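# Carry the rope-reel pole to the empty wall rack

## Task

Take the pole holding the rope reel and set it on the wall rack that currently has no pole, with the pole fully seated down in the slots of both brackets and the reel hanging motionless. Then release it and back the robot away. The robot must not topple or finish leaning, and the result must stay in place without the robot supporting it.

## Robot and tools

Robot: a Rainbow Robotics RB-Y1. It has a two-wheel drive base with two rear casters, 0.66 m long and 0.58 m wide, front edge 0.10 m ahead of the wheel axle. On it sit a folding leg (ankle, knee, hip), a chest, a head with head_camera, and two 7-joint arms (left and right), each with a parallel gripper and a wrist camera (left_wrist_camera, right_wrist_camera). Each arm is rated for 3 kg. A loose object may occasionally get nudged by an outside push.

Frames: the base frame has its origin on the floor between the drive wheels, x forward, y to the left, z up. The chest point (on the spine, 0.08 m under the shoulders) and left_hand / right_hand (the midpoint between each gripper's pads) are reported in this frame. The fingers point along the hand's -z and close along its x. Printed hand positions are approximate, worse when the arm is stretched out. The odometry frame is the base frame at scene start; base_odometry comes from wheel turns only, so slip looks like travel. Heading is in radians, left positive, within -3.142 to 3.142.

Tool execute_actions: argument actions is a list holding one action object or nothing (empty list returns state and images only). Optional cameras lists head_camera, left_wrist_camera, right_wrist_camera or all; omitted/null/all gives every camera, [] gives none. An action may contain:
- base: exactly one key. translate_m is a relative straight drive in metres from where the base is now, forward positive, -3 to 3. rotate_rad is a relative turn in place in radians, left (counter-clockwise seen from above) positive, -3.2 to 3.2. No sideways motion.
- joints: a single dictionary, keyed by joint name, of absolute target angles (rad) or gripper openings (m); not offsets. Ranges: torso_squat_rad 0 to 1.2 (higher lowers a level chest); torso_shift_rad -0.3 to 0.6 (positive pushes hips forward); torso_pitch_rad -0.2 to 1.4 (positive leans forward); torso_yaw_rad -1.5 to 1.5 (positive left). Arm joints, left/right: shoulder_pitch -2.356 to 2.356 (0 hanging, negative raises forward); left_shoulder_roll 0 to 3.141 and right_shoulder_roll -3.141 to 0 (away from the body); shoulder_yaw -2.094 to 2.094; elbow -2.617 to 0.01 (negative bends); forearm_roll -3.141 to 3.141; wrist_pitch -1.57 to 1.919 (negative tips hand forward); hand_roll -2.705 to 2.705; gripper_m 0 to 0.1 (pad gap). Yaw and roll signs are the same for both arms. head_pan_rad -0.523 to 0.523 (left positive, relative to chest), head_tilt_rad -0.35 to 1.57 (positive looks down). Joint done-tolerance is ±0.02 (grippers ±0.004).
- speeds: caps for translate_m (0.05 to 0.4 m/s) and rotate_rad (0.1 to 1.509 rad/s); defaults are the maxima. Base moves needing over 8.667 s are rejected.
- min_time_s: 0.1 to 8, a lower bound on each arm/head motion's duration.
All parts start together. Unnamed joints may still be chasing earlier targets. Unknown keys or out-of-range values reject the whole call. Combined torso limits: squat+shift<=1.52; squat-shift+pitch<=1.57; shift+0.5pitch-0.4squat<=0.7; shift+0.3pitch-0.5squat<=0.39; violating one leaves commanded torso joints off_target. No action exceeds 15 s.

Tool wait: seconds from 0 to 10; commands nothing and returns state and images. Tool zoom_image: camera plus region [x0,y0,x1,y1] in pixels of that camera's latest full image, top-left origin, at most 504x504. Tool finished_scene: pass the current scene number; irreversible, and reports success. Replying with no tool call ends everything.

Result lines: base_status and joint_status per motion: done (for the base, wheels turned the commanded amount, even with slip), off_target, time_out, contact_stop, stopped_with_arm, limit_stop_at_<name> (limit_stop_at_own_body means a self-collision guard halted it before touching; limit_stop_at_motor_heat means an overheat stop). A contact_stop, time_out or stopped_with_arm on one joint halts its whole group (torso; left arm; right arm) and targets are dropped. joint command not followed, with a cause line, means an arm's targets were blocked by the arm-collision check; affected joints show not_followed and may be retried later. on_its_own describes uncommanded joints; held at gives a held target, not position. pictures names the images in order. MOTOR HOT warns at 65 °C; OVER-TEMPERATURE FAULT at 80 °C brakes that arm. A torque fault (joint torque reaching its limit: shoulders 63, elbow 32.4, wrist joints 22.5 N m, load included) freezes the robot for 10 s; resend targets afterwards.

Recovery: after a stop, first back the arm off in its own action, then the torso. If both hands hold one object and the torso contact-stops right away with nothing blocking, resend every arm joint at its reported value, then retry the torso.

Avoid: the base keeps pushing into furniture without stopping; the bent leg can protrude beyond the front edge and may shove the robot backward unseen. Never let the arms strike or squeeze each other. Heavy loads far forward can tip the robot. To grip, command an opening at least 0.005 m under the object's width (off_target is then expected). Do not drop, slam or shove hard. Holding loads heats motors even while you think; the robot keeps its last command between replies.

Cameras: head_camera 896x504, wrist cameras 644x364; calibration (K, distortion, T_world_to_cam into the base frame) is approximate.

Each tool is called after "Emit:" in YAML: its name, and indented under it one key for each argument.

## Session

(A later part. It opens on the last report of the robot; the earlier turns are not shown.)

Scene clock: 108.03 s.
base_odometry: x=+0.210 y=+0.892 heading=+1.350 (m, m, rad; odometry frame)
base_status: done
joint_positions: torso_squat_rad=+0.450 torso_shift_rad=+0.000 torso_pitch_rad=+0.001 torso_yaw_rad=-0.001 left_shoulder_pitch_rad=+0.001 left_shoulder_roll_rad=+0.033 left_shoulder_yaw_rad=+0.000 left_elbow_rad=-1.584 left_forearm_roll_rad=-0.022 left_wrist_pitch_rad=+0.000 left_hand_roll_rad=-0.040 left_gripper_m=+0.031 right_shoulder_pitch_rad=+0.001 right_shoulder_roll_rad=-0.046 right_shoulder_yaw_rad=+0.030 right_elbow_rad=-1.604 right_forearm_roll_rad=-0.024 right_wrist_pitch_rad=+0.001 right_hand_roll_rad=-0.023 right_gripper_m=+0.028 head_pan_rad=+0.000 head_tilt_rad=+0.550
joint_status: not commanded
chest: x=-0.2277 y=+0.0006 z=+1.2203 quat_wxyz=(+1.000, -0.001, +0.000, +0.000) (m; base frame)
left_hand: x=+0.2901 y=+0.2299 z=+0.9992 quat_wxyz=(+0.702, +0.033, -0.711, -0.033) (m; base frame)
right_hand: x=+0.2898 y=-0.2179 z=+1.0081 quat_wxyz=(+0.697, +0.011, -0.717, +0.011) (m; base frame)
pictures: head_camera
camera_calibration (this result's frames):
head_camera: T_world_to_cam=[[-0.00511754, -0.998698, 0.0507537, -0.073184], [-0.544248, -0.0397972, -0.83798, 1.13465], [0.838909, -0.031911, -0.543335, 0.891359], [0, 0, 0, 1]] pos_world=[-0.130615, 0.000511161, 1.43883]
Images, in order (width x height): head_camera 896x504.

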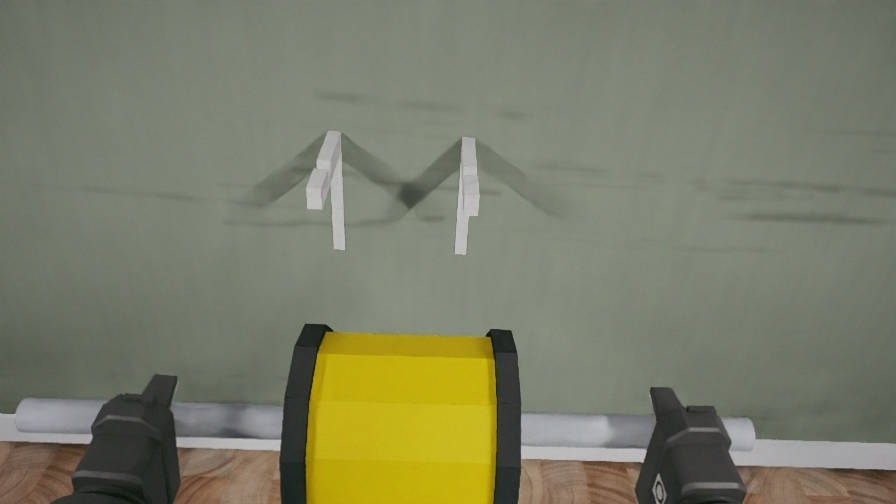

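Emit:
execute_actions:
  actions:
    - {"base":{"rotate_rad":0.125}}
  cameras: []

Emit:
execute_actions:
  actions:
    - {"base":{"translate_m":0.35},"joints":{"head_tilt_rad":0.75}}
  cameras: []

Emit:
execute_actions:
  actions:
    - {"base":{"rotate_rad":-0.125}}
  cameras: ["head_camera"]

Scene clock: 122.03 s.
base_odometry: x=+0.210 y=+0.892 heading=+1.475 (m, m, rad; odometry frame)
base_status: done
joint_positions: torso_squat_rad=+0.450 torso_shift_rad=+0.000 torso_pitch_rad=+0.001 torso_yaw_rad=-0.001 left_shoulder_pitch_rad=+0.001 left_shoulder_roll_rad=+0.033 left_shoulder_yaw_rad=+0.000 left_elbow_rad=-1.584 left_forearm_roll_rad=-0.022 left_wrist_pitch_rad=+0.000 left_hand_roll_rad=-0.040 left_gripper_m=+0.031 right_shoulder_pitch_rad=+0.001 right_shoulder_roll_rad=-0.046 right_shoulder_yaw_rad=+0.030 right_elbow_rad=-1.604 right_forearm_roll_rad=-0.024 right_wrist_pitch_rad=+0.001 right_hand_roll_rad=-0.023 right_gripper_m=+0.028 head_pan_rad=+0.000 head_tilt_rad=+0.550
joint_status: not commanded
chest: x=-0.2277 y=+0.0005 z=+1.2203 quat_wxyz=(+1.000, +0.000, +0.000, +0.000) (m; base frame)
left_hand: x=+0.2901 y=+0.2299 z=+0.9992 quat_wxyz=(+0.702, +0.033, -0.711, -0.033) (m; base frame)
right_hand: x=+0.2898 y=-0.2179 z=+1.0081 quat_wxyz=(+0.697, +0.011, -0.717, +0.011) (m; base frame)
pictures: none
No camera images: the call's "cameras" was empty. Leave "cameras" out to get every camera's image.

Scene clock: 124.37 s.
base_odometry: x=+0.244 y=+1.241 heading=+1.475 (m, m, rad; odometry frame)
base_status: done
joint_positions: torso_squat_rad=+0.450 torso_shift_rad=+0.000 torso_pitch_rad=+0.001 torso_yaw_rad=-0.001 left_shoulder_pitch_rad=+0.001 left_shoulder_roll_rad=+0.033 left_shoulder_yaw_rad=+0.000 left_elbow_rad=-1.584 left_forearm_roll_rad=-0.022 left_wrist_pitch_rad=+0.000 left_hand_roll_rad=-0.040 left_gripper_m=+0.031 right_shoulder_pitch_rad=+0.001 right_shoulder_roll_rad=-0.046 right_shoulder_yaw_rad=+0.030 right_elbow_rad=-1.604 right_forearm_roll_rad=-0.024 right_wrist_pitch_rad=+0.001 right_hand_roll_rad=-0.023 right_gripper_m=+0.028 head_pan_rad=+0.000 head_tilt_rad=+0.750
joint_status: all done
chest: x=-0.2277 y=+0.0005 z=+1.2203 quat_wxyz=(+1.000, +0.000, +0.000, +0.000) (m; base frame)
left_hand: x=+0.2901 y=+0.2299 z=+0.9992 quat_wxyz=(+0.702, +0.033, -0.711, -0.033) (m; base frame)
right_hand: x=+0.2899 y=-0.2179 z=+1.0081 quat_wxyz=(+0.697, +0.011, -0.717, +0.011) (m; base frame)
pictures: none
No camera images: the call's "cameras" was empty. Leave "cameras" out to get every camera's image.

Scene clock: 125.70 s.
base_odometry: x=+0.244 y=+1.241 heading=+1.350 (m, m, rad; odometry frame)
base_status: done
joint_positions: torso_squat_rad=+0.450 torso_shift_rad=+0.000 torso_pitch_rad=+0.001 torso_yaw_rad=-0.001 left_shoulder_pitch_rad=+0.001 left_shoulder_roll_rad=+0.033 left_shoulder_yaw_rad=+0.000 left_elbow_rad=-1.584 left_forearm_roll_rad=-0.022 left_wrist_pitch_rad=+0.000 left_hand_roll_rad=-0.040 left_gripper_m=+0.031 right_shoulder_pitch_rad=+0.001 right_shoulder_roll_rad=-0.046 right_shoulder_yaw_rad=+0.030 right_elbow_rad=-1.604 right_forearm_roll_rad=-0.024 right_wrist_pitch_rad=+0.001 right_hand_roll_rad=-0.023 right_gripper_m=+0.028 head_pan_rad=+0.000 head_tilt_rad=+0.750
joint_status: not commanded
chest: x=-0.2277 y=+0.0006 z=+1.2203 quat_wxyz=(+1.000, -0.001, +0.000, +0.000) (m; base frame)
left_hand: x=+0.2901 y=+0.2299 z=+0.9992 quat_wxyz=(+0.702, +0.033, -0.711, -0.033) (m; base frame)
right_hand: x=+0.2899 y=-0.2178 z=+1.0081 quat_wxyz=(+0.697, +0.011, -0.717, +0.011) (m; base frame)
pictures: head_camera
camera_calibration (this result's frames):
head_camera: T_world_to_cam=[[0.00484979, -0.998703, 0.0506825, -0.0710191], [-0.699888, -0.0395901, -0.713155, 0.925363], [0.714236, -0.0320134, -0.699172, 1.08706], [0, 0, 0, 1]] pos_world=[-0.128425, 0.000508886, 1.42357]
Images, in order (width x height): head_camera 896x504.

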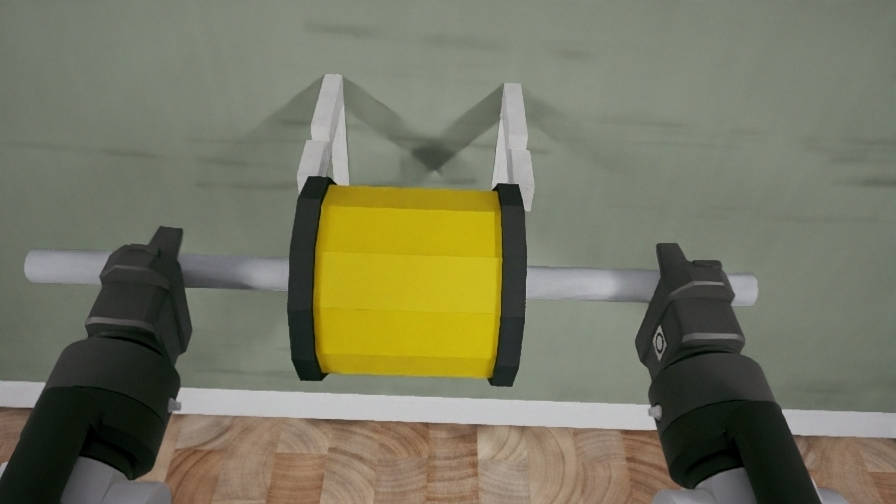

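Emit:
execute_actions:
  actions:
    - {"base":{"translate_m":0.28},"speeds":{"translate_m":0.12},"joints":{"head_tilt_rad":0.9}}
  cameras: ["head_camera"]

Emit:
execute_actions:
  actions:
    - {"joints":{"torso_squat_rad":0.55}}

Scene clock: 139.53 s.
base_odometry: x=+0.305 y=+1.514 heading=+1.349 (m, m, rad; odometry frame)
base_status: done
joint_positions: torso_squat_rad=+0.450 torso_shift_rad=+0.000 torso_pitch_rad=+0.001 torso_yaw_rad=-0.001 left_shoulder_pitch_rad=+0.001 left_shoulder_roll_rad=+0.033 left_shoulder_yaw_rad=+0.000 left_elbow_rad=-1.584 left_forearm_roll_rad=-0.022 left_wrist_pitch_rad=+0.000 left_hand_roll_rad=-0.040 left_gripper_m=+0.031 right_shoulder_pitch_rad=+0.001 right_shoulder_roll_rad=-0.046 right_shoulder_yaw_rad=+0.030 right_elbow_rad=-1.604 right_forearm_roll_rad=-0.024 right_wrist_pitch_rad=+0.001 right_hand_roll_rad=-0.023 right_gripper_m=+0.028 head_pan_rad=+0.000 head_tilt_rad=+0.900
joint_status: all done
chest: x=-0.2277 y=+0.0006 z=+1.2203 quat_wxyz=(+1.000, -0.001, +0.000, +0.000) (m; base frame)
left_hand: x=+0.2901 y=+0.2299 z=+0.9992 quat_wxyz=(+0.702, +0.033, -0.711, -0.033) (m; base frame)
right_hand: x=+0.2899 y=-0.2179 z=+1.0081 quat_wxyz=(+0.697, +0.011, -0.717, +0.011) (m; base frame)
pictures: head_camera
camera_calibration (this result's frames):
head_camera: T_world_to_cam=[[0.0122016, -0.998709, 0.0493113, -0.0675702], [-0.798598, -0.0394101, -0.600573, 0.745167], [0.601741, -0.032052, -0.798048, 1.20437], [0, 0, 0, 1]] pos_world=[-0.128807, 0.000486701, 1.41201]
Images, in order (width x height): head_camera 896x504.

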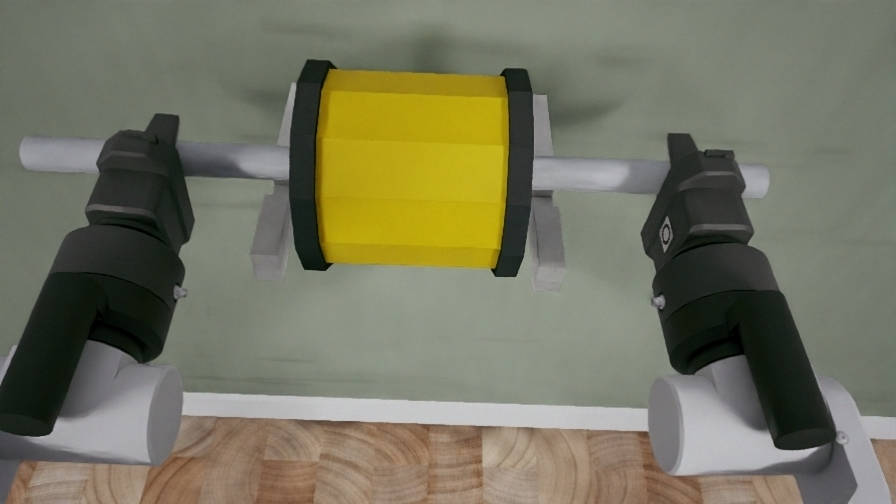

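Scene clock: 140.63 s.
base_odometry: x=+0.305 y=+1.514 heading=+1.349 (m, m, rad; odometry frame)
base_status: not commanded
joint_positions: torso_squat_rad=+0.550 torso_shift_rad=+0.000 torso_pitch_rad=+0.000 torso_yaw_rad=-0.001 left_shoulder_pitch_rad=+0.001 left_shoulder_roll_rad=+0.033 left_shoulder_yaw_rad=+0.000 left_elbow_rad=-1.584 left_forearm_roll_rad=-0.022 left_wrist_pitch_rad=+0.000 left_hand_roll_rad=-0.040 left_gripper_m=+0.031 right_shoulder_pitch_rad=+0.001 right_shoulder_roll_rad=-0.046 right_shoulder_yaw_rad=+0.030 right_elbow_rad=-1.604 right_forearm_roll_rad=-0.024 right_wrist_pitch_rad=+0.001 right_hand_roll_rad=-0.023 right_gripper_m=+0.028 head_pan_rad=+0.000 head_tilt_rad=+0.900
joint_status: all done
chest: x=-0.2278 y=+0.0006 z=+1.1867 quat_wxyz=(+1.000, -0.001, +0.000, +0.000) (m; base frame)
left_hand: x=+0.2901 y=+0.2299 z=+0.9657 quat_wxyz=(+0.702, +0.033, -0.711, -0.033) (m; base frame)
right_hand: x=+0.2898 y=-0.2179 z=+0.9746 quat_wxyz=(+0.697, +0.011, -0.717, +0.011) (m; base frame)
pictures: head_camera, left_wrist_camera, right_wrist_camera
camera_calibration (this result's frames):
head_camera: T_world_to_cam=[[0.0121957, -0.998709, 0.0493126, -0.0659323], [-0.798527, -0.0394099, -0.600667, 0.725079], [0.601835, -0.0320519, -0.797977, 1.17759], [0, 0, 0, 1]] pos_world=[-0.128915, 0.000472057, 1.37847]
left_wrist_camera: T_world_to_cam=[[-0.0289743, -0.140847, 0.989607, -0.908812], [-0.668986, -0.732877, -0.123895, 0.50865], [0.74271, -0.665623, -0.0729903, 0.0949582], [0, 0, 0, 1]] pos_world=[0.243421, 0.30798, 0.969317]
right_wrist_camera: T_world_to_cam=[[0.0980413, -0.0115085, -0.995116, 0.938523], [-0.629773, 0.773528, -0.0709927, 0.456305], [0.770567, 0.633658, 0.06859, -0.0665948], [0, 0, 0, 1]] pos_world=[0.24667, -0.299965, 0.970901]
Images, in order (width x height): head_camera 896x504, left_wrist_camera 644x364, right_wrist_camera 644x364.

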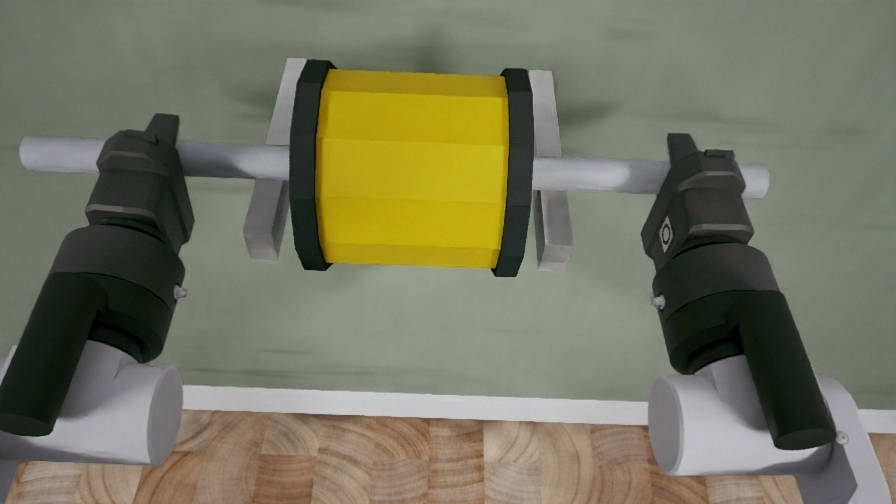

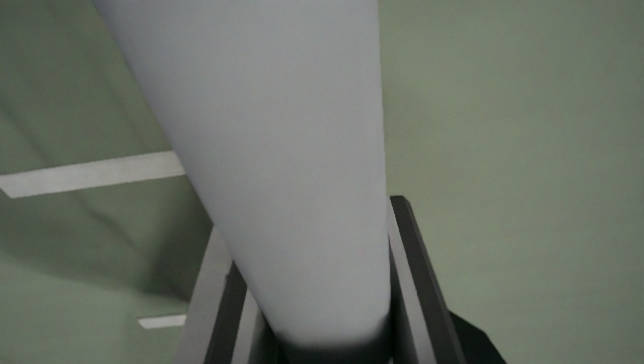

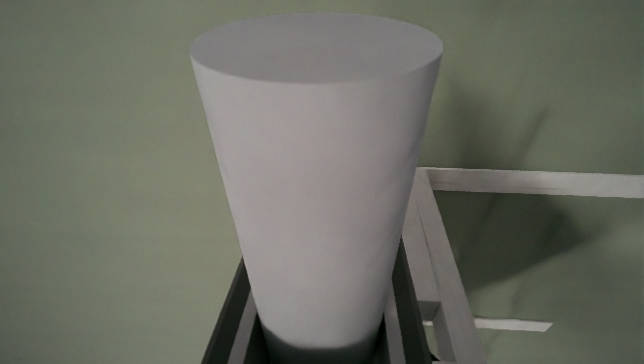

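Emit:
execute_actions:
  actions:
    - {"base":{"translate_m":0.038},"speeds":{"translate_m":0.05}}

Emit:
zoom_image:
  camera: "head_camera"
  region: [200,30,640,310]

Scene clock: 157.33 s.
base_odometry: x=+0.313 y=+1.551 heading=+1.349 (m, m, rad; odometry frame)
base_status: done
joint_positions: torso_squat_rad=+0.550 torso_shift_rad=+0.000 torso_pitch_rad=+0.001 torso_yaw_rad=-0.001 left_shoulder_pitch_rad=+0.001 left_shoulder_roll_rad=+0.033 left_shoulder_yaw_rad=+0.000 left_elbow_rad=-1.584 left_forearm_roll_rad=-0.022 left_wrist_pitch_rad=+0.000 left_hand_roll_rad=-0.040 left_gripper_m=+0.031 right_shoulder_pitch_rad=+0.001 right_shoulder_roll_rad=-0.046 right_shoulder_yaw_rad=+0.030 right_elbow_rad=-1.604 right_forearm_roll_rad=-0.024 right_wrist_pitch_rad=+0.001 right_hand_roll_rad=-0.023 right_gripper_m=+0.028 head_pan_rad=+0.000 head_tilt_rad=+0.900
joint_status: not commanded
chest: x=-0.2277 y=+0.0006 z=+1.1867 quat_wxyz=(+1.000, -0.001, +0.000, +0.000) (m; base frame)
left_hand: x=+0.2901 y=+0.2299 z=+0.9657 quat_wxyz=(+0.702, +0.033, -0.711, -0.033) (m; base frame)
right_hand: x=+0.2898 y=-0.2179 z=+0.9746 quat_wxyz=(+0.697, +0.011, -0.717, +0.011) (m; base frame)
pictures: head_camera, left_wrist_camera, right_wrist_camera
camera_calibration (this result's frames):
head_camera: T_world_to_cam=[[0.0122008, -0.998709, 0.0493113, -0.0659304], [-0.798589, -0.0394099, -0.600586, 0.725006], [0.601754, -0.0320518, -0.798038, 1.17762], [0, 0, 0, 1]] pos_world=[-0.12885, 0.000472004, 1.37846]
left_wrist_camera: T_world_to_cam=[[-0.0288505, -0.140848, 0.989611, -0.90879], [-0.668996, -0.732881, -0.123812, 0.508581], [0.742705, -0.665618, -0.0730825, 0.0950321], [0, 0, 0, 1]] pos_world=[0.243439, 0.307983, 0.969262]
right_wrist_camera: T_world_to_cam=[[0.0979378, -0.011509, -0.995126, 0.93851], [-0.629781, 0.773528, -0.0709276, 0.456255], [0.770574, 0.633658, 0.0685094, -0.0665335], [0, 0, 0, 1]] pos_world=[0.246694, -0.299965, 0.970855]
Images, in order (width x height): head_camera 896x504, left_wrist_camera 644x364, right_wrist_camera 644x364.

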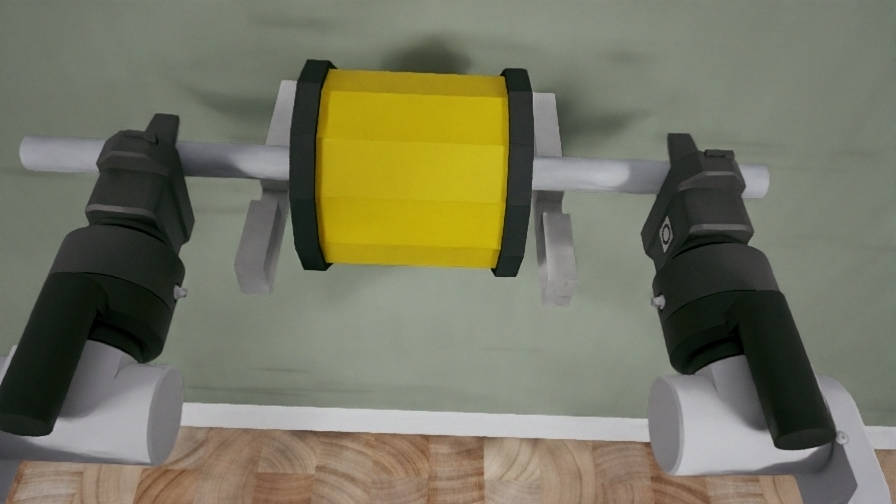

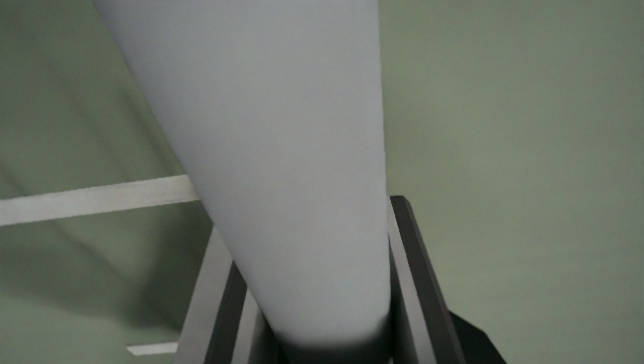

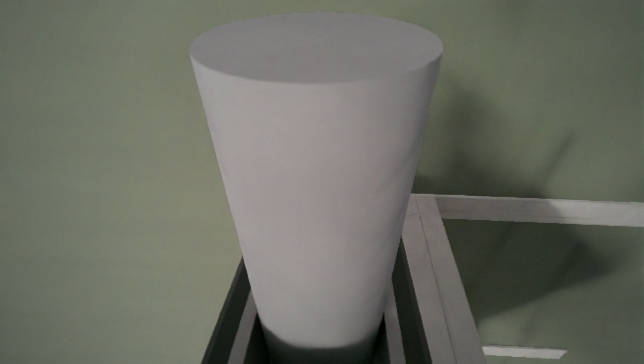

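Region (200, 30, 640, 310) of head_camera's 896x504 image, scaled by 1.145, with more detail than that image has; it fills the top 321 rows of this view, and the rest is white.

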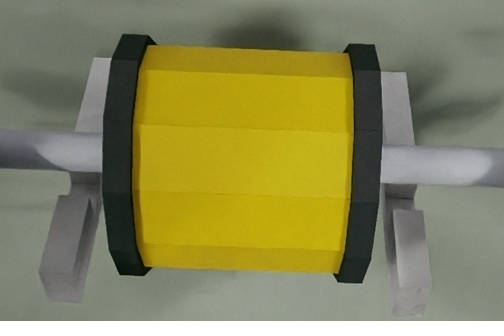

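Emit:
execute_actions:
  actions:
    - {"base":{"translate_m":0.004},"joints":{"torso_squat_rad":0.605}}

Emit:
zoom_image:
  camera: "head_camera"
  region: [200,30,640,310]

Scene clock: 167.20 s.
base_odometry: x=+0.314 y=+1.555 heading=+1.349 (m, m, rad; odometry frame)
base_status: done
joint_positions: torso_squat_rad=+0.605 torso_shift_rad=+0.000 torso_pitch_rad=+0.000 torso_yaw_rad=-0.001 left_shoulder_pitch_rad=+0.001 left_shoulder_roll_rad=+0.033 left_shoulder_yaw_rad=+0.000 left_elbow_rad=-1.584 left_forearm_roll_rad=-0.022 left_wrist_pitch_rad=+0.000 left_hand_roll_rad=-0.040 left_gripper_m=+0.031 right_shoulder_pitch_rad=+0.001 right_shoulder_roll_rad=-0.046 right_shoulder_yaw_rad=+0.030 right_elbow_rad=-1.604 right_forearm_roll_rad=-0.024 right_wrist_pitch_rad=+0.001 right_hand_roll_rad=-0.023 right_gripper_m=+0.028 head_pan_rad=+0.000 head_tilt_rad=+0.900
joint_status: all done
chest: x=-0.2277 y=+0.0006 z=+1.1657 quat_wxyz=(+1.000, -0.001, +0.000, +0.000) (m; base frame)
left_hand: x=+0.2901 y=+0.2299 z=+0.9447 quat_wxyz=(+0.702, +0.033, -0.711, -0.033) (m; base frame)
right_hand: x=+0.2898 y=-0.2179 z=+0.9536 quat_wxyz=(+0.697, +0.011, -0.717, +0.011) (m; base frame)
pictures: head_camera, left_wrist_camera, right_wrist_camera
camera_calibration (this result's frames):
head_camera: T_world_to_cam=[[0.0121977, -0.998709, 0.0493122, -0.0649045], [-0.79855, -0.0394101, -0.600637, 0.712429], [0.601805, -0.0320518, -0.797999, 1.16083], [0, 0, 0, 1]] pos_world=[-0.128893, 0.000462975, 1.35745]
left_wrist_camera: T_world_to_cam=[[-0.028978, -0.140847, 0.989607, -0.888019], [-0.668994, -0.732869, -0.123896, 0.50605], [0.742703, -0.665631, -0.0729886, 0.0934031], [0, 0, 0, 1]] pos_world=[0.243441, 0.307966, 0.948305]
right_wrist_camera: T_world_to_cam=[[0.098041, -0.0115084, -0.995116, 0.917612], [-0.629784, 0.773519, -0.0709934, 0.454829], [0.770558, 0.633669, 0.0685888, -0.0651623], [0, 0, 0, 1]] pos_world=[0.246692, -0.299968, 0.94989]
Images, in order (width x height): head_camera 896x504, left_wrist_camera 644x364, right_wrist_camera 644x364.

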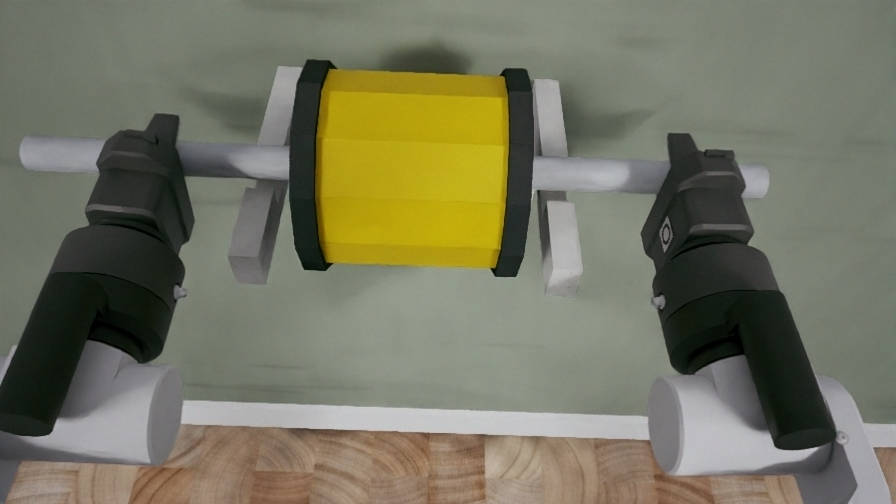

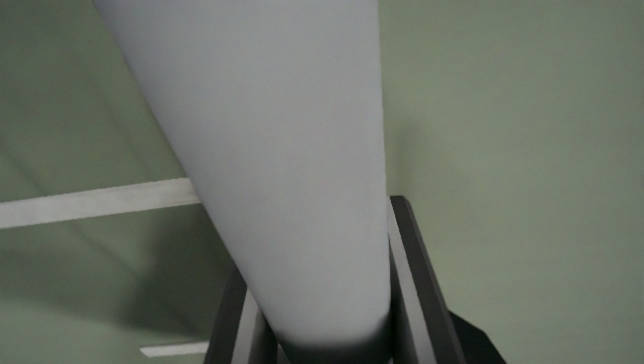

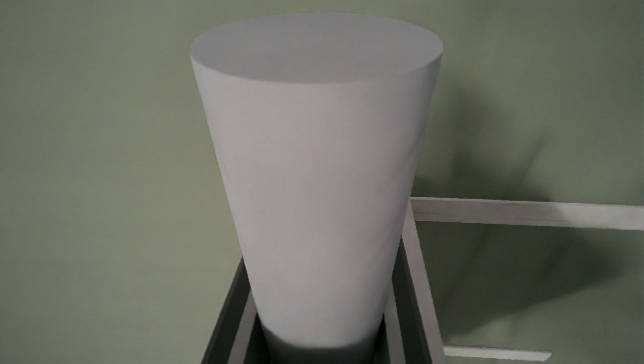

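Region (200, 30, 640, 310) of head_camera's 896x504 image, scaled by 1.145, with more detail than that image has; it fills the top 321 rows of this view, and the rest is white.

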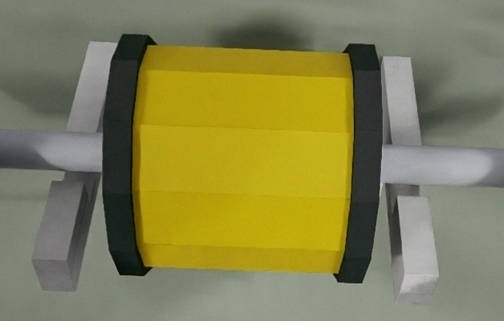

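Emit:
execute_actions:
  actions:
    - {"joints":{"torso_squat_rad":0.645}}
  cameras: ["head_camera"]

Scene clock: 174.03 s.
base_odometry: x=+0.314 y=+1.555 heading=+1.349 (m, m, rad; odometry frame)
base_status: not commanded
joint_positions: torso_squat_rad=+0.645 torso_shift_rad=+0.000 torso_pitch_rad=+0.000 torso_yaw_rad=-0.001 left_shoulder_pitch_rad=-0.003 left_shoulder_roll_rad=+0.033 left_shoulder_yaw_rad=+0.000 left_elbow_rad=-1.587 left_forearm_roll_rad=-0.022 left_wrist_pitch_rad=-0.001 left_hand_roll_rad=-0.040 left_gripper_m=+0.031 right_shoulder_pitch_rad=+0.001 right_shoulder_roll_rad=-0.046 right_shoulder_yaw_rad=+0.030 right_elbow_rad=-1.604 right_forearm_roll_rad=-0.024 right_wrist_pitch_rad=+0.000 right_hand_roll_rad=-0.023 right_gripper_m=+0.028 head_pan_rad=+0.000 head_tilt_rad=+0.900
joint_status: all done
chest: x=-0.2279 y=+0.0005 z=+1.1493 quat_wxyz=(+1.000, +0.000, +0.000, +0.000) (m; base frame)
left_hand: x=+0.2911 y=+0.2293 z=+0.9317 quat_wxyz=(+0.699, +0.033, -0.713, -0.033) (m; base frame)
right_hand: x=+0.2899 y=-0.2179 z=+0.9382 quat_wxyz=(+0.696, +0.011, -0.718, +0.011) (m; base frame)
pictures: head_camera
camera_calibration (this result's frames):
head_camera: T_world_to_cam=[[0.0121405, -0.998715, 0.0492027, -0.0640375], [-0.798274, -0.0393133, -0.60101, 0.702948], [0.602172, -0.0319807, -0.797725, 1.14762], [0, 0, 0, 1]] pos_world=[-0.129142, 0.000381683, 1.34112]
Images, in order (width x height): head_camera 896x504.

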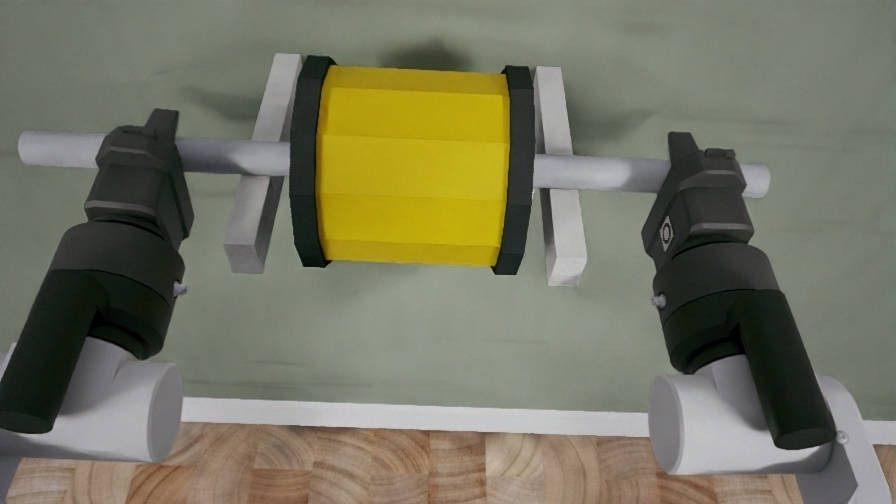

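Emit:
execute_actions:
  actions:
    - {"base":{"translate_m":0.006}}
  cameras: ["head_camera"]

Scene clock: 180.57 s.
base_odometry: x=+0.316 y=+1.561 heading=+1.348 (m, m, rad; odometry frame)
base_status: done
joint_positions: torso_squat_rad=+0.645 torso_shift_rad=+0.000 torso_pitch_rad=+0.001 torso_yaw_rad=-0.001 left_shoulder_pitch_rad=+0.000 left_shoulder_roll_rad=+0.033 left_shoulder_yaw_rad=+0.000 left_elbow_rad=-1.584 left_forearm_roll_rad=-0.022 left_wrist_pitch_rad=+0.000 left_hand_roll_rad=-0.040 left_gripper_m=+0.031 right_shoulder_pitch_rad=+0.001 right_shoulder_roll_rad=-0.046 right_shoulder_yaw_rad=+0.030 right_elbow_rad=-1.604 right_forearm_roll_rad=-0.024 right_wrist_pitch_rad=+0.001 right_hand_roll_rad=-0.023 right_gripper_m=+0.028 head_pan_rad=+0.000 head_tilt_rad=+0.900
joint_status: not commanded
chest: x=-0.2277 y=+0.0005 z=+1.1493 quat_wxyz=(+1.000, +0.000, +0.000, +0.000) (m; base frame)
left_hand: x=+0.2902 y=+0.2299 z=+0.9285 quat_wxyz=(+0.702, +0.033, -0.711, -0.033) (m; base frame)
right_hand: x=+0.2899 y=-0.2179 z=+0.9374 quat_wxyz=(+0.697, +0.011, -0.717, +0.011) (m; base frame)
pictures: head_camera
camera_calibration (this result's frames):
head_camera: T_world_to_cam=[[0.0121654, -0.998713, 0.0492321, -0.0640568], [-0.79858, -0.0393345, -0.600602, 0.702551], [0.601765, -0.0320092, -0.798031, 1.14778], [0, 0, 0, 1]] pos_world=[-0.128869, 0.000399507, 1.34107]
Images, in order (width x height): head_camera 896x504.

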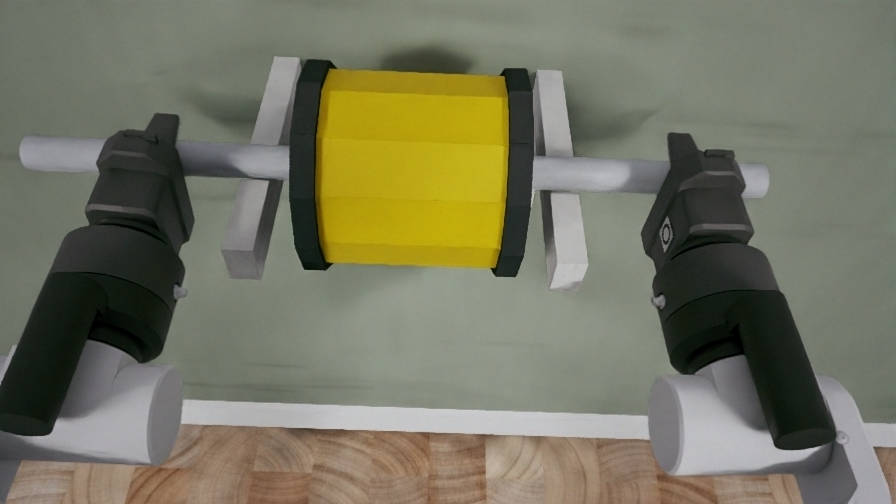

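Emit:
execute_actions:
  actions:
    - {"base":{"translate_m":0.002},"joints":{"torso_squat_rad":0.685}}
  cameras: ["head_camera"]

Scene clock: 185.27 s.
base_odometry: x=+0.316 y=+1.563 heading=+1.348 (m, m, rad; odometry frame)
base_status: done
joint_positions: torso_squat_rad=+0.685 torso_shift_rad=+0.000 torso_pitch_rad=-0.001 torso_yaw_rad=-0.001 left_shoulder_pitch_rad=-0.001 left_shoulder_roll_rad=+0.033 left_shoulder_yaw_rad=+0.000 left_elbow_rad=-1.587 left_forearm_roll_rad=-0.022 left_wrist_pitch_rad=-0.001 left_hand_roll_rad=-0.040 left_gripper_m=+0.031 right_shoulder_pitch_rad=+0.001 right_shoulder_roll_rad=-0.046 right_shoulder_yaw_rad=+0.030 right_elbow_rad=-1.605 right_forearm_roll_rad=-0.024 right_wrist_pitch_rad=+0.000 right_hand_roll_rad=-0.023 right_gripper_m=+0.028 head_pan_rad=+0.000 head_tilt_rad=+0.900
joint_status: all done
chest: x=-0.2286 y=+0.0005 z=+1.1320 quat_wxyz=(+1.000, +0.000, +0.000, +0.000) (m; base frame)
left_hand: x=+0.2901 y=+0.2295 z=+0.9140 quat_wxyz=(+0.700, +0.033, -0.713, -0.033) (m; base frame)
right_hand: x=+0.2893 y=-0.2179 z=+0.9212 quat_wxyz=(+0.696, +0.011, -0.718, +0.011) (m; base frame)
pictures: head_camera
camera_calibration (this result's frames):
head_camera: T_world_to_cam=[[0.0120796, -0.998716, 0.049203, -0.0632099], [-0.797687, -0.0392961, -0.60179, 0.693022], [0.60295, -0.0319792, -0.797137, 1.13369], [0, 0, 0, 1]] pos_world=[-0.129982, 0.000358935, 1.32387]
Images, in order (width x height): head_camera 896x504.

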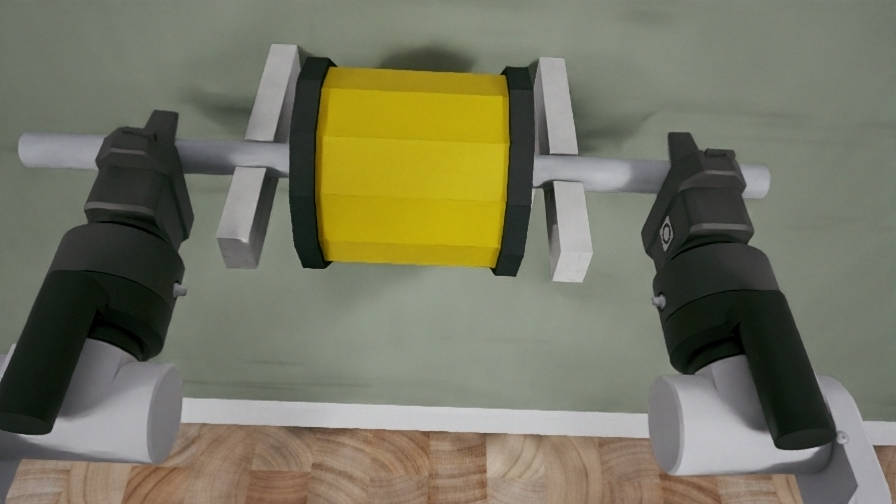

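Emit:
execute_actions:
  actions:
    - {"joints":{"left_gripper_m":0.1,"right_gripper_m":0.1}}
  cameras: []

Emit:
execute_actions:
  actions:
    - {"base":{"translate_m":-0.5},"joints":{"head_tilt_rad":0.55}}
  cameras: ["head_camera"]

Emit:
wait:
  seconds: 3

Scene clock: 195.10 s.
base_odometry: x=+0.316 y=+1.563 heading=+1.348 (m, m, rad; odometry frame)
base_status: not commanded
joint_positions: torso_squat_rad=+0.685 torso_shift_rad=+0.000 torso_pitch_rad=+0.000 torso_yaw_rad=-0.001 left_shoulder_pitch_rad=+0.000 left_shoulder_roll_rad=+0.033 left_shoulder_yaw_rad=+0.000 left_elbow_rad=-1.585 left_forearm_roll_rad=-0.022 left_wrist_pitch_rad=+0.000 left_hand_roll_rad=-0.040 left_gripper_m=+0.100 right_shoulder_pitch_rad=+0.000 right_shoulder_roll_rad=-0.046 right_shoulder_yaw_rad=+0.030 right_elbow_rad=-1.605 right_forearm_roll_rad=-0.024 right_wrist_pitch_rad=+0.000 right_hand_roll_rad=-0.023 right_gripper_m=+0.099 head_pan_rad=+0.000 head_tilt_rad=+0.900
joint_status: all done
chest: x=-0.2281 y=+0.0005 z=+1.1320 quat_wxyz=(+1.000, +0.000, +0.000, +0.000) (m; base frame)
left_hand: x=+0.2902 y=+0.2297 z=+0.9122 quat_wxyz=(+0.701, +0.033, -0.712, -0.033) (m; base frame)
right_hand: x=+0.2898 y=-0.2178 z=+0.9213 quat_wxyz=(+0.696, +0.011, -0.718, +0.011) (m; base frame)
pictures: none
No camera images: the call's "cameras" was empty. Leave "cameras" out to get every camera's image.

Scene clock: 197.87 s.
base_odometry: x=+0.206 y=+1.075 heading=+1.348 (m, m, rad; odometry frame)
base_status: done
joint_positions: torso_squat_rad=+0.685 torso_shift_rad=+0.000 torso_pitch_rad=+0.000 torso_yaw_rad=-0.001 left_shoulder_pitch_rad=+0.000 left_shoulder_roll_rad=+0.033 left_shoulder_yaw_rad=+0.000 left_elbow_rad=-1.585 left_forearm_roll_rad=-0.022 left_wrist_pitch_rad=+0.000 left_hand_roll_rad=-0.040 left_gripper_m=+0.100 right_shoulder_pitch_rad=+0.000 right_shoulder_roll_rad=-0.046 right_shoulder_yaw_rad=+0.030 right_elbow_rad=-1.605 right_forearm_roll_rad=-0.024 right_wrist_pitch_rad=+0.000 right_hand_roll_rad=-0.023 right_gripper_m=+0.099 head_pan_rad=+0.000 head_tilt_rad=+0.550
joint_status: all done
chest: x=-0.2280 y=+0.0005 z=+1.1320 quat_wxyz=(+1.000, +0.000, +0.000, +0.000) (m; base frame)
left_hand: x=+0.2901 y=+0.2298 z=+0.9119 quat_wxyz=(+0.701, +0.033, -0.711, -0.033) (m; base frame)
right_hand: x=+0.2899 y=-0.2178 z=+0.9214 quat_wxyz=(+0.695, +0.011, -0.718, +0.011) (m; base frame)
pictures: head_camera
camera_calibration (this result's frames):
head_camera: T_world_to_cam=[[-0.00517641, -0.998703, 0.0506566, -0.0686957], [-0.543795, -0.039701, -0.838278, 1.06095], [0.839202, -0.0318861, -0.542884, 0.843257], [0, 0, 0, 1]] pos_world=[-0.131078, 0.00040237, 1.35064]
Images, in order (width x height): head_camera 896x504.

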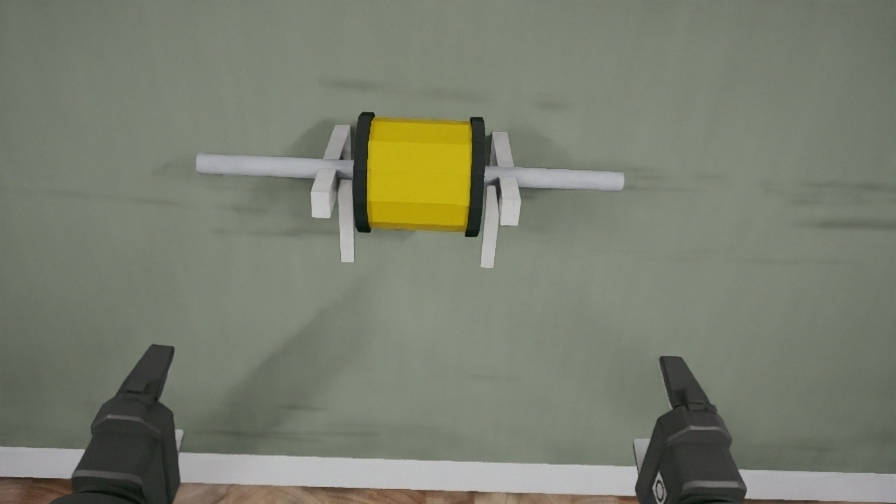

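Scene clock: 200.87 s.
base_odometry: x=+0.206 y=+1.075 heading=+1.348 (m, m, rad; odometry frame)
base_status: done
joint_positions: torso_squat_rad=+0.685 torso_shift_rad=+0.000 torso_pitch_rad=+0.000 torso_yaw_rad=-0.001 left_shoulder_pitch_rad=+0.000 left_shoulder_roll_rad=+0.033 left_shoulder_yaw_rad=+0.000 left_elbow_rad=-1.585 left_forearm_roll_rad=-0.022 left_wrist_pitch_rad=+0.000 left_hand_roll_rad=-0.040 left_gripper_m=+0.100 right_shoulder_pitch_rad=+0.000 right_shoulder_roll_rad=-0.046 right_shoulder_yaw_rad=+0.030 right_elbow_rad=-1.605 right_forearm_roll_rad=-0.024 right_wrist_pitch_rad=+0.000 right_hand_roll_rad=-0.023 right_gripper_m=+0.099 head_pan_rad=+0.000 head_tilt_rad=+0.550
joint_status: all done
chest: x=-0.2280 y=+0.0005 z=+1.1320 quat_wxyz=(+1.000, +0.000, +0.000, +0.000) (m; base frame)
left_hand: x=+0.2901 y=+0.2298 z=+0.9119 quat_wxyz=(+0.701, +0.033, -0.711, -0.033) (m; base frame)
right_hand: x=+0.2899 y=-0.2178 z=+0.9214 quat_wxyz=(+0.695, +0.011, -0.718, +0.011) (m; base frame)
wait: 3.00 s; at rest by 0.27 s
pictures: head_camera, left_wrist_camera, right_wrist_camera
camera_calibration (this result's frames):
head_camera: T_world_to_cam=[[-0.00517638, -0.998703, 0.0506568, -0.0686958], [-0.543796, -0.0397011, -0.838278, 1.06095], [0.839202, -0.0318862, -0.542885, 0.843257], [0, 0, 0, 1]] pos_world=[-0.131077, 0.000402465, 1.35064]
left_wrist_camera: T_world_to_cam=[[-0.0308291, -0.141188, 0.989503, -0.854861], [-0.668841, -0.732754, -0.125392, 0.503205], [0.742766, -0.665685, -0.0718422, 0.0899144], [0, 0, 0, 1]] pos_world=[0.243424, 0.307884, 0.915445]
right_wrist_camera: T_world_to_cam=[[0.101162, -0.0112754, -0.994806, 0.884367], [-0.629781, 0.773353, -0.0728077, 0.454178], [0.770157, 0.633876, 0.0711325, -0.0652917], [0, 0, 0, 1]] pos_world=[0.246854, -0.299881, 0.917486]
Images, in order (width x height): head_camera 896x504, left_wrist_camera 644x364, right_wrist_camera 644x364.

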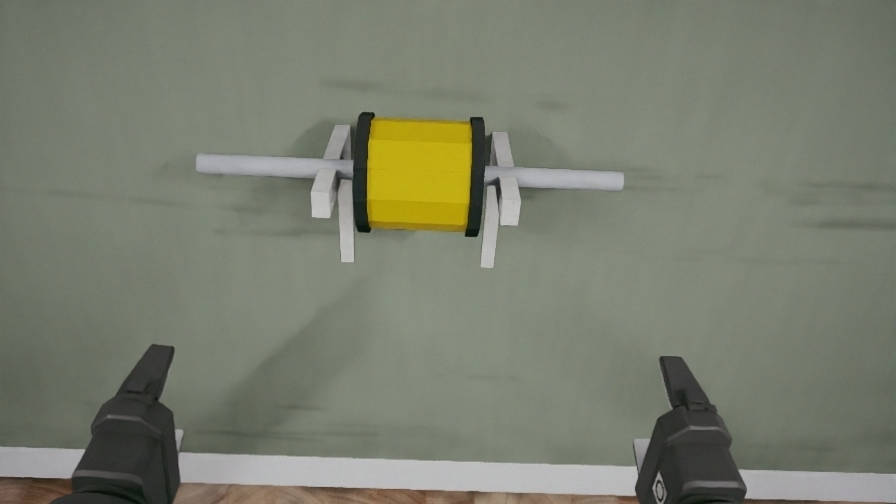

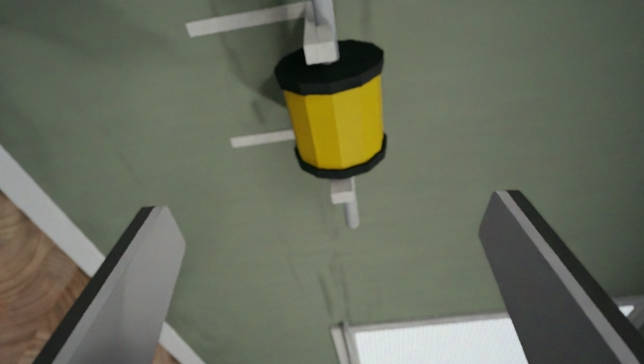

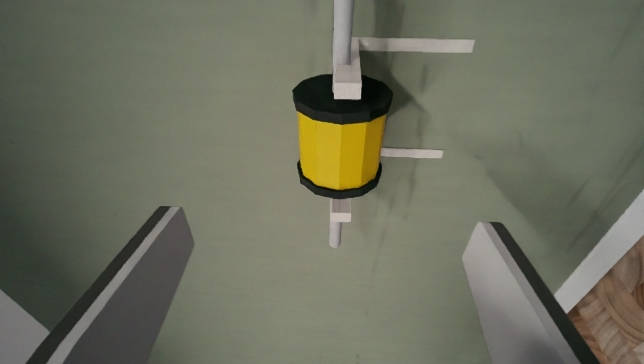

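Emit:
finished_scene:
  scene: 2

The scene is finished: the task was done.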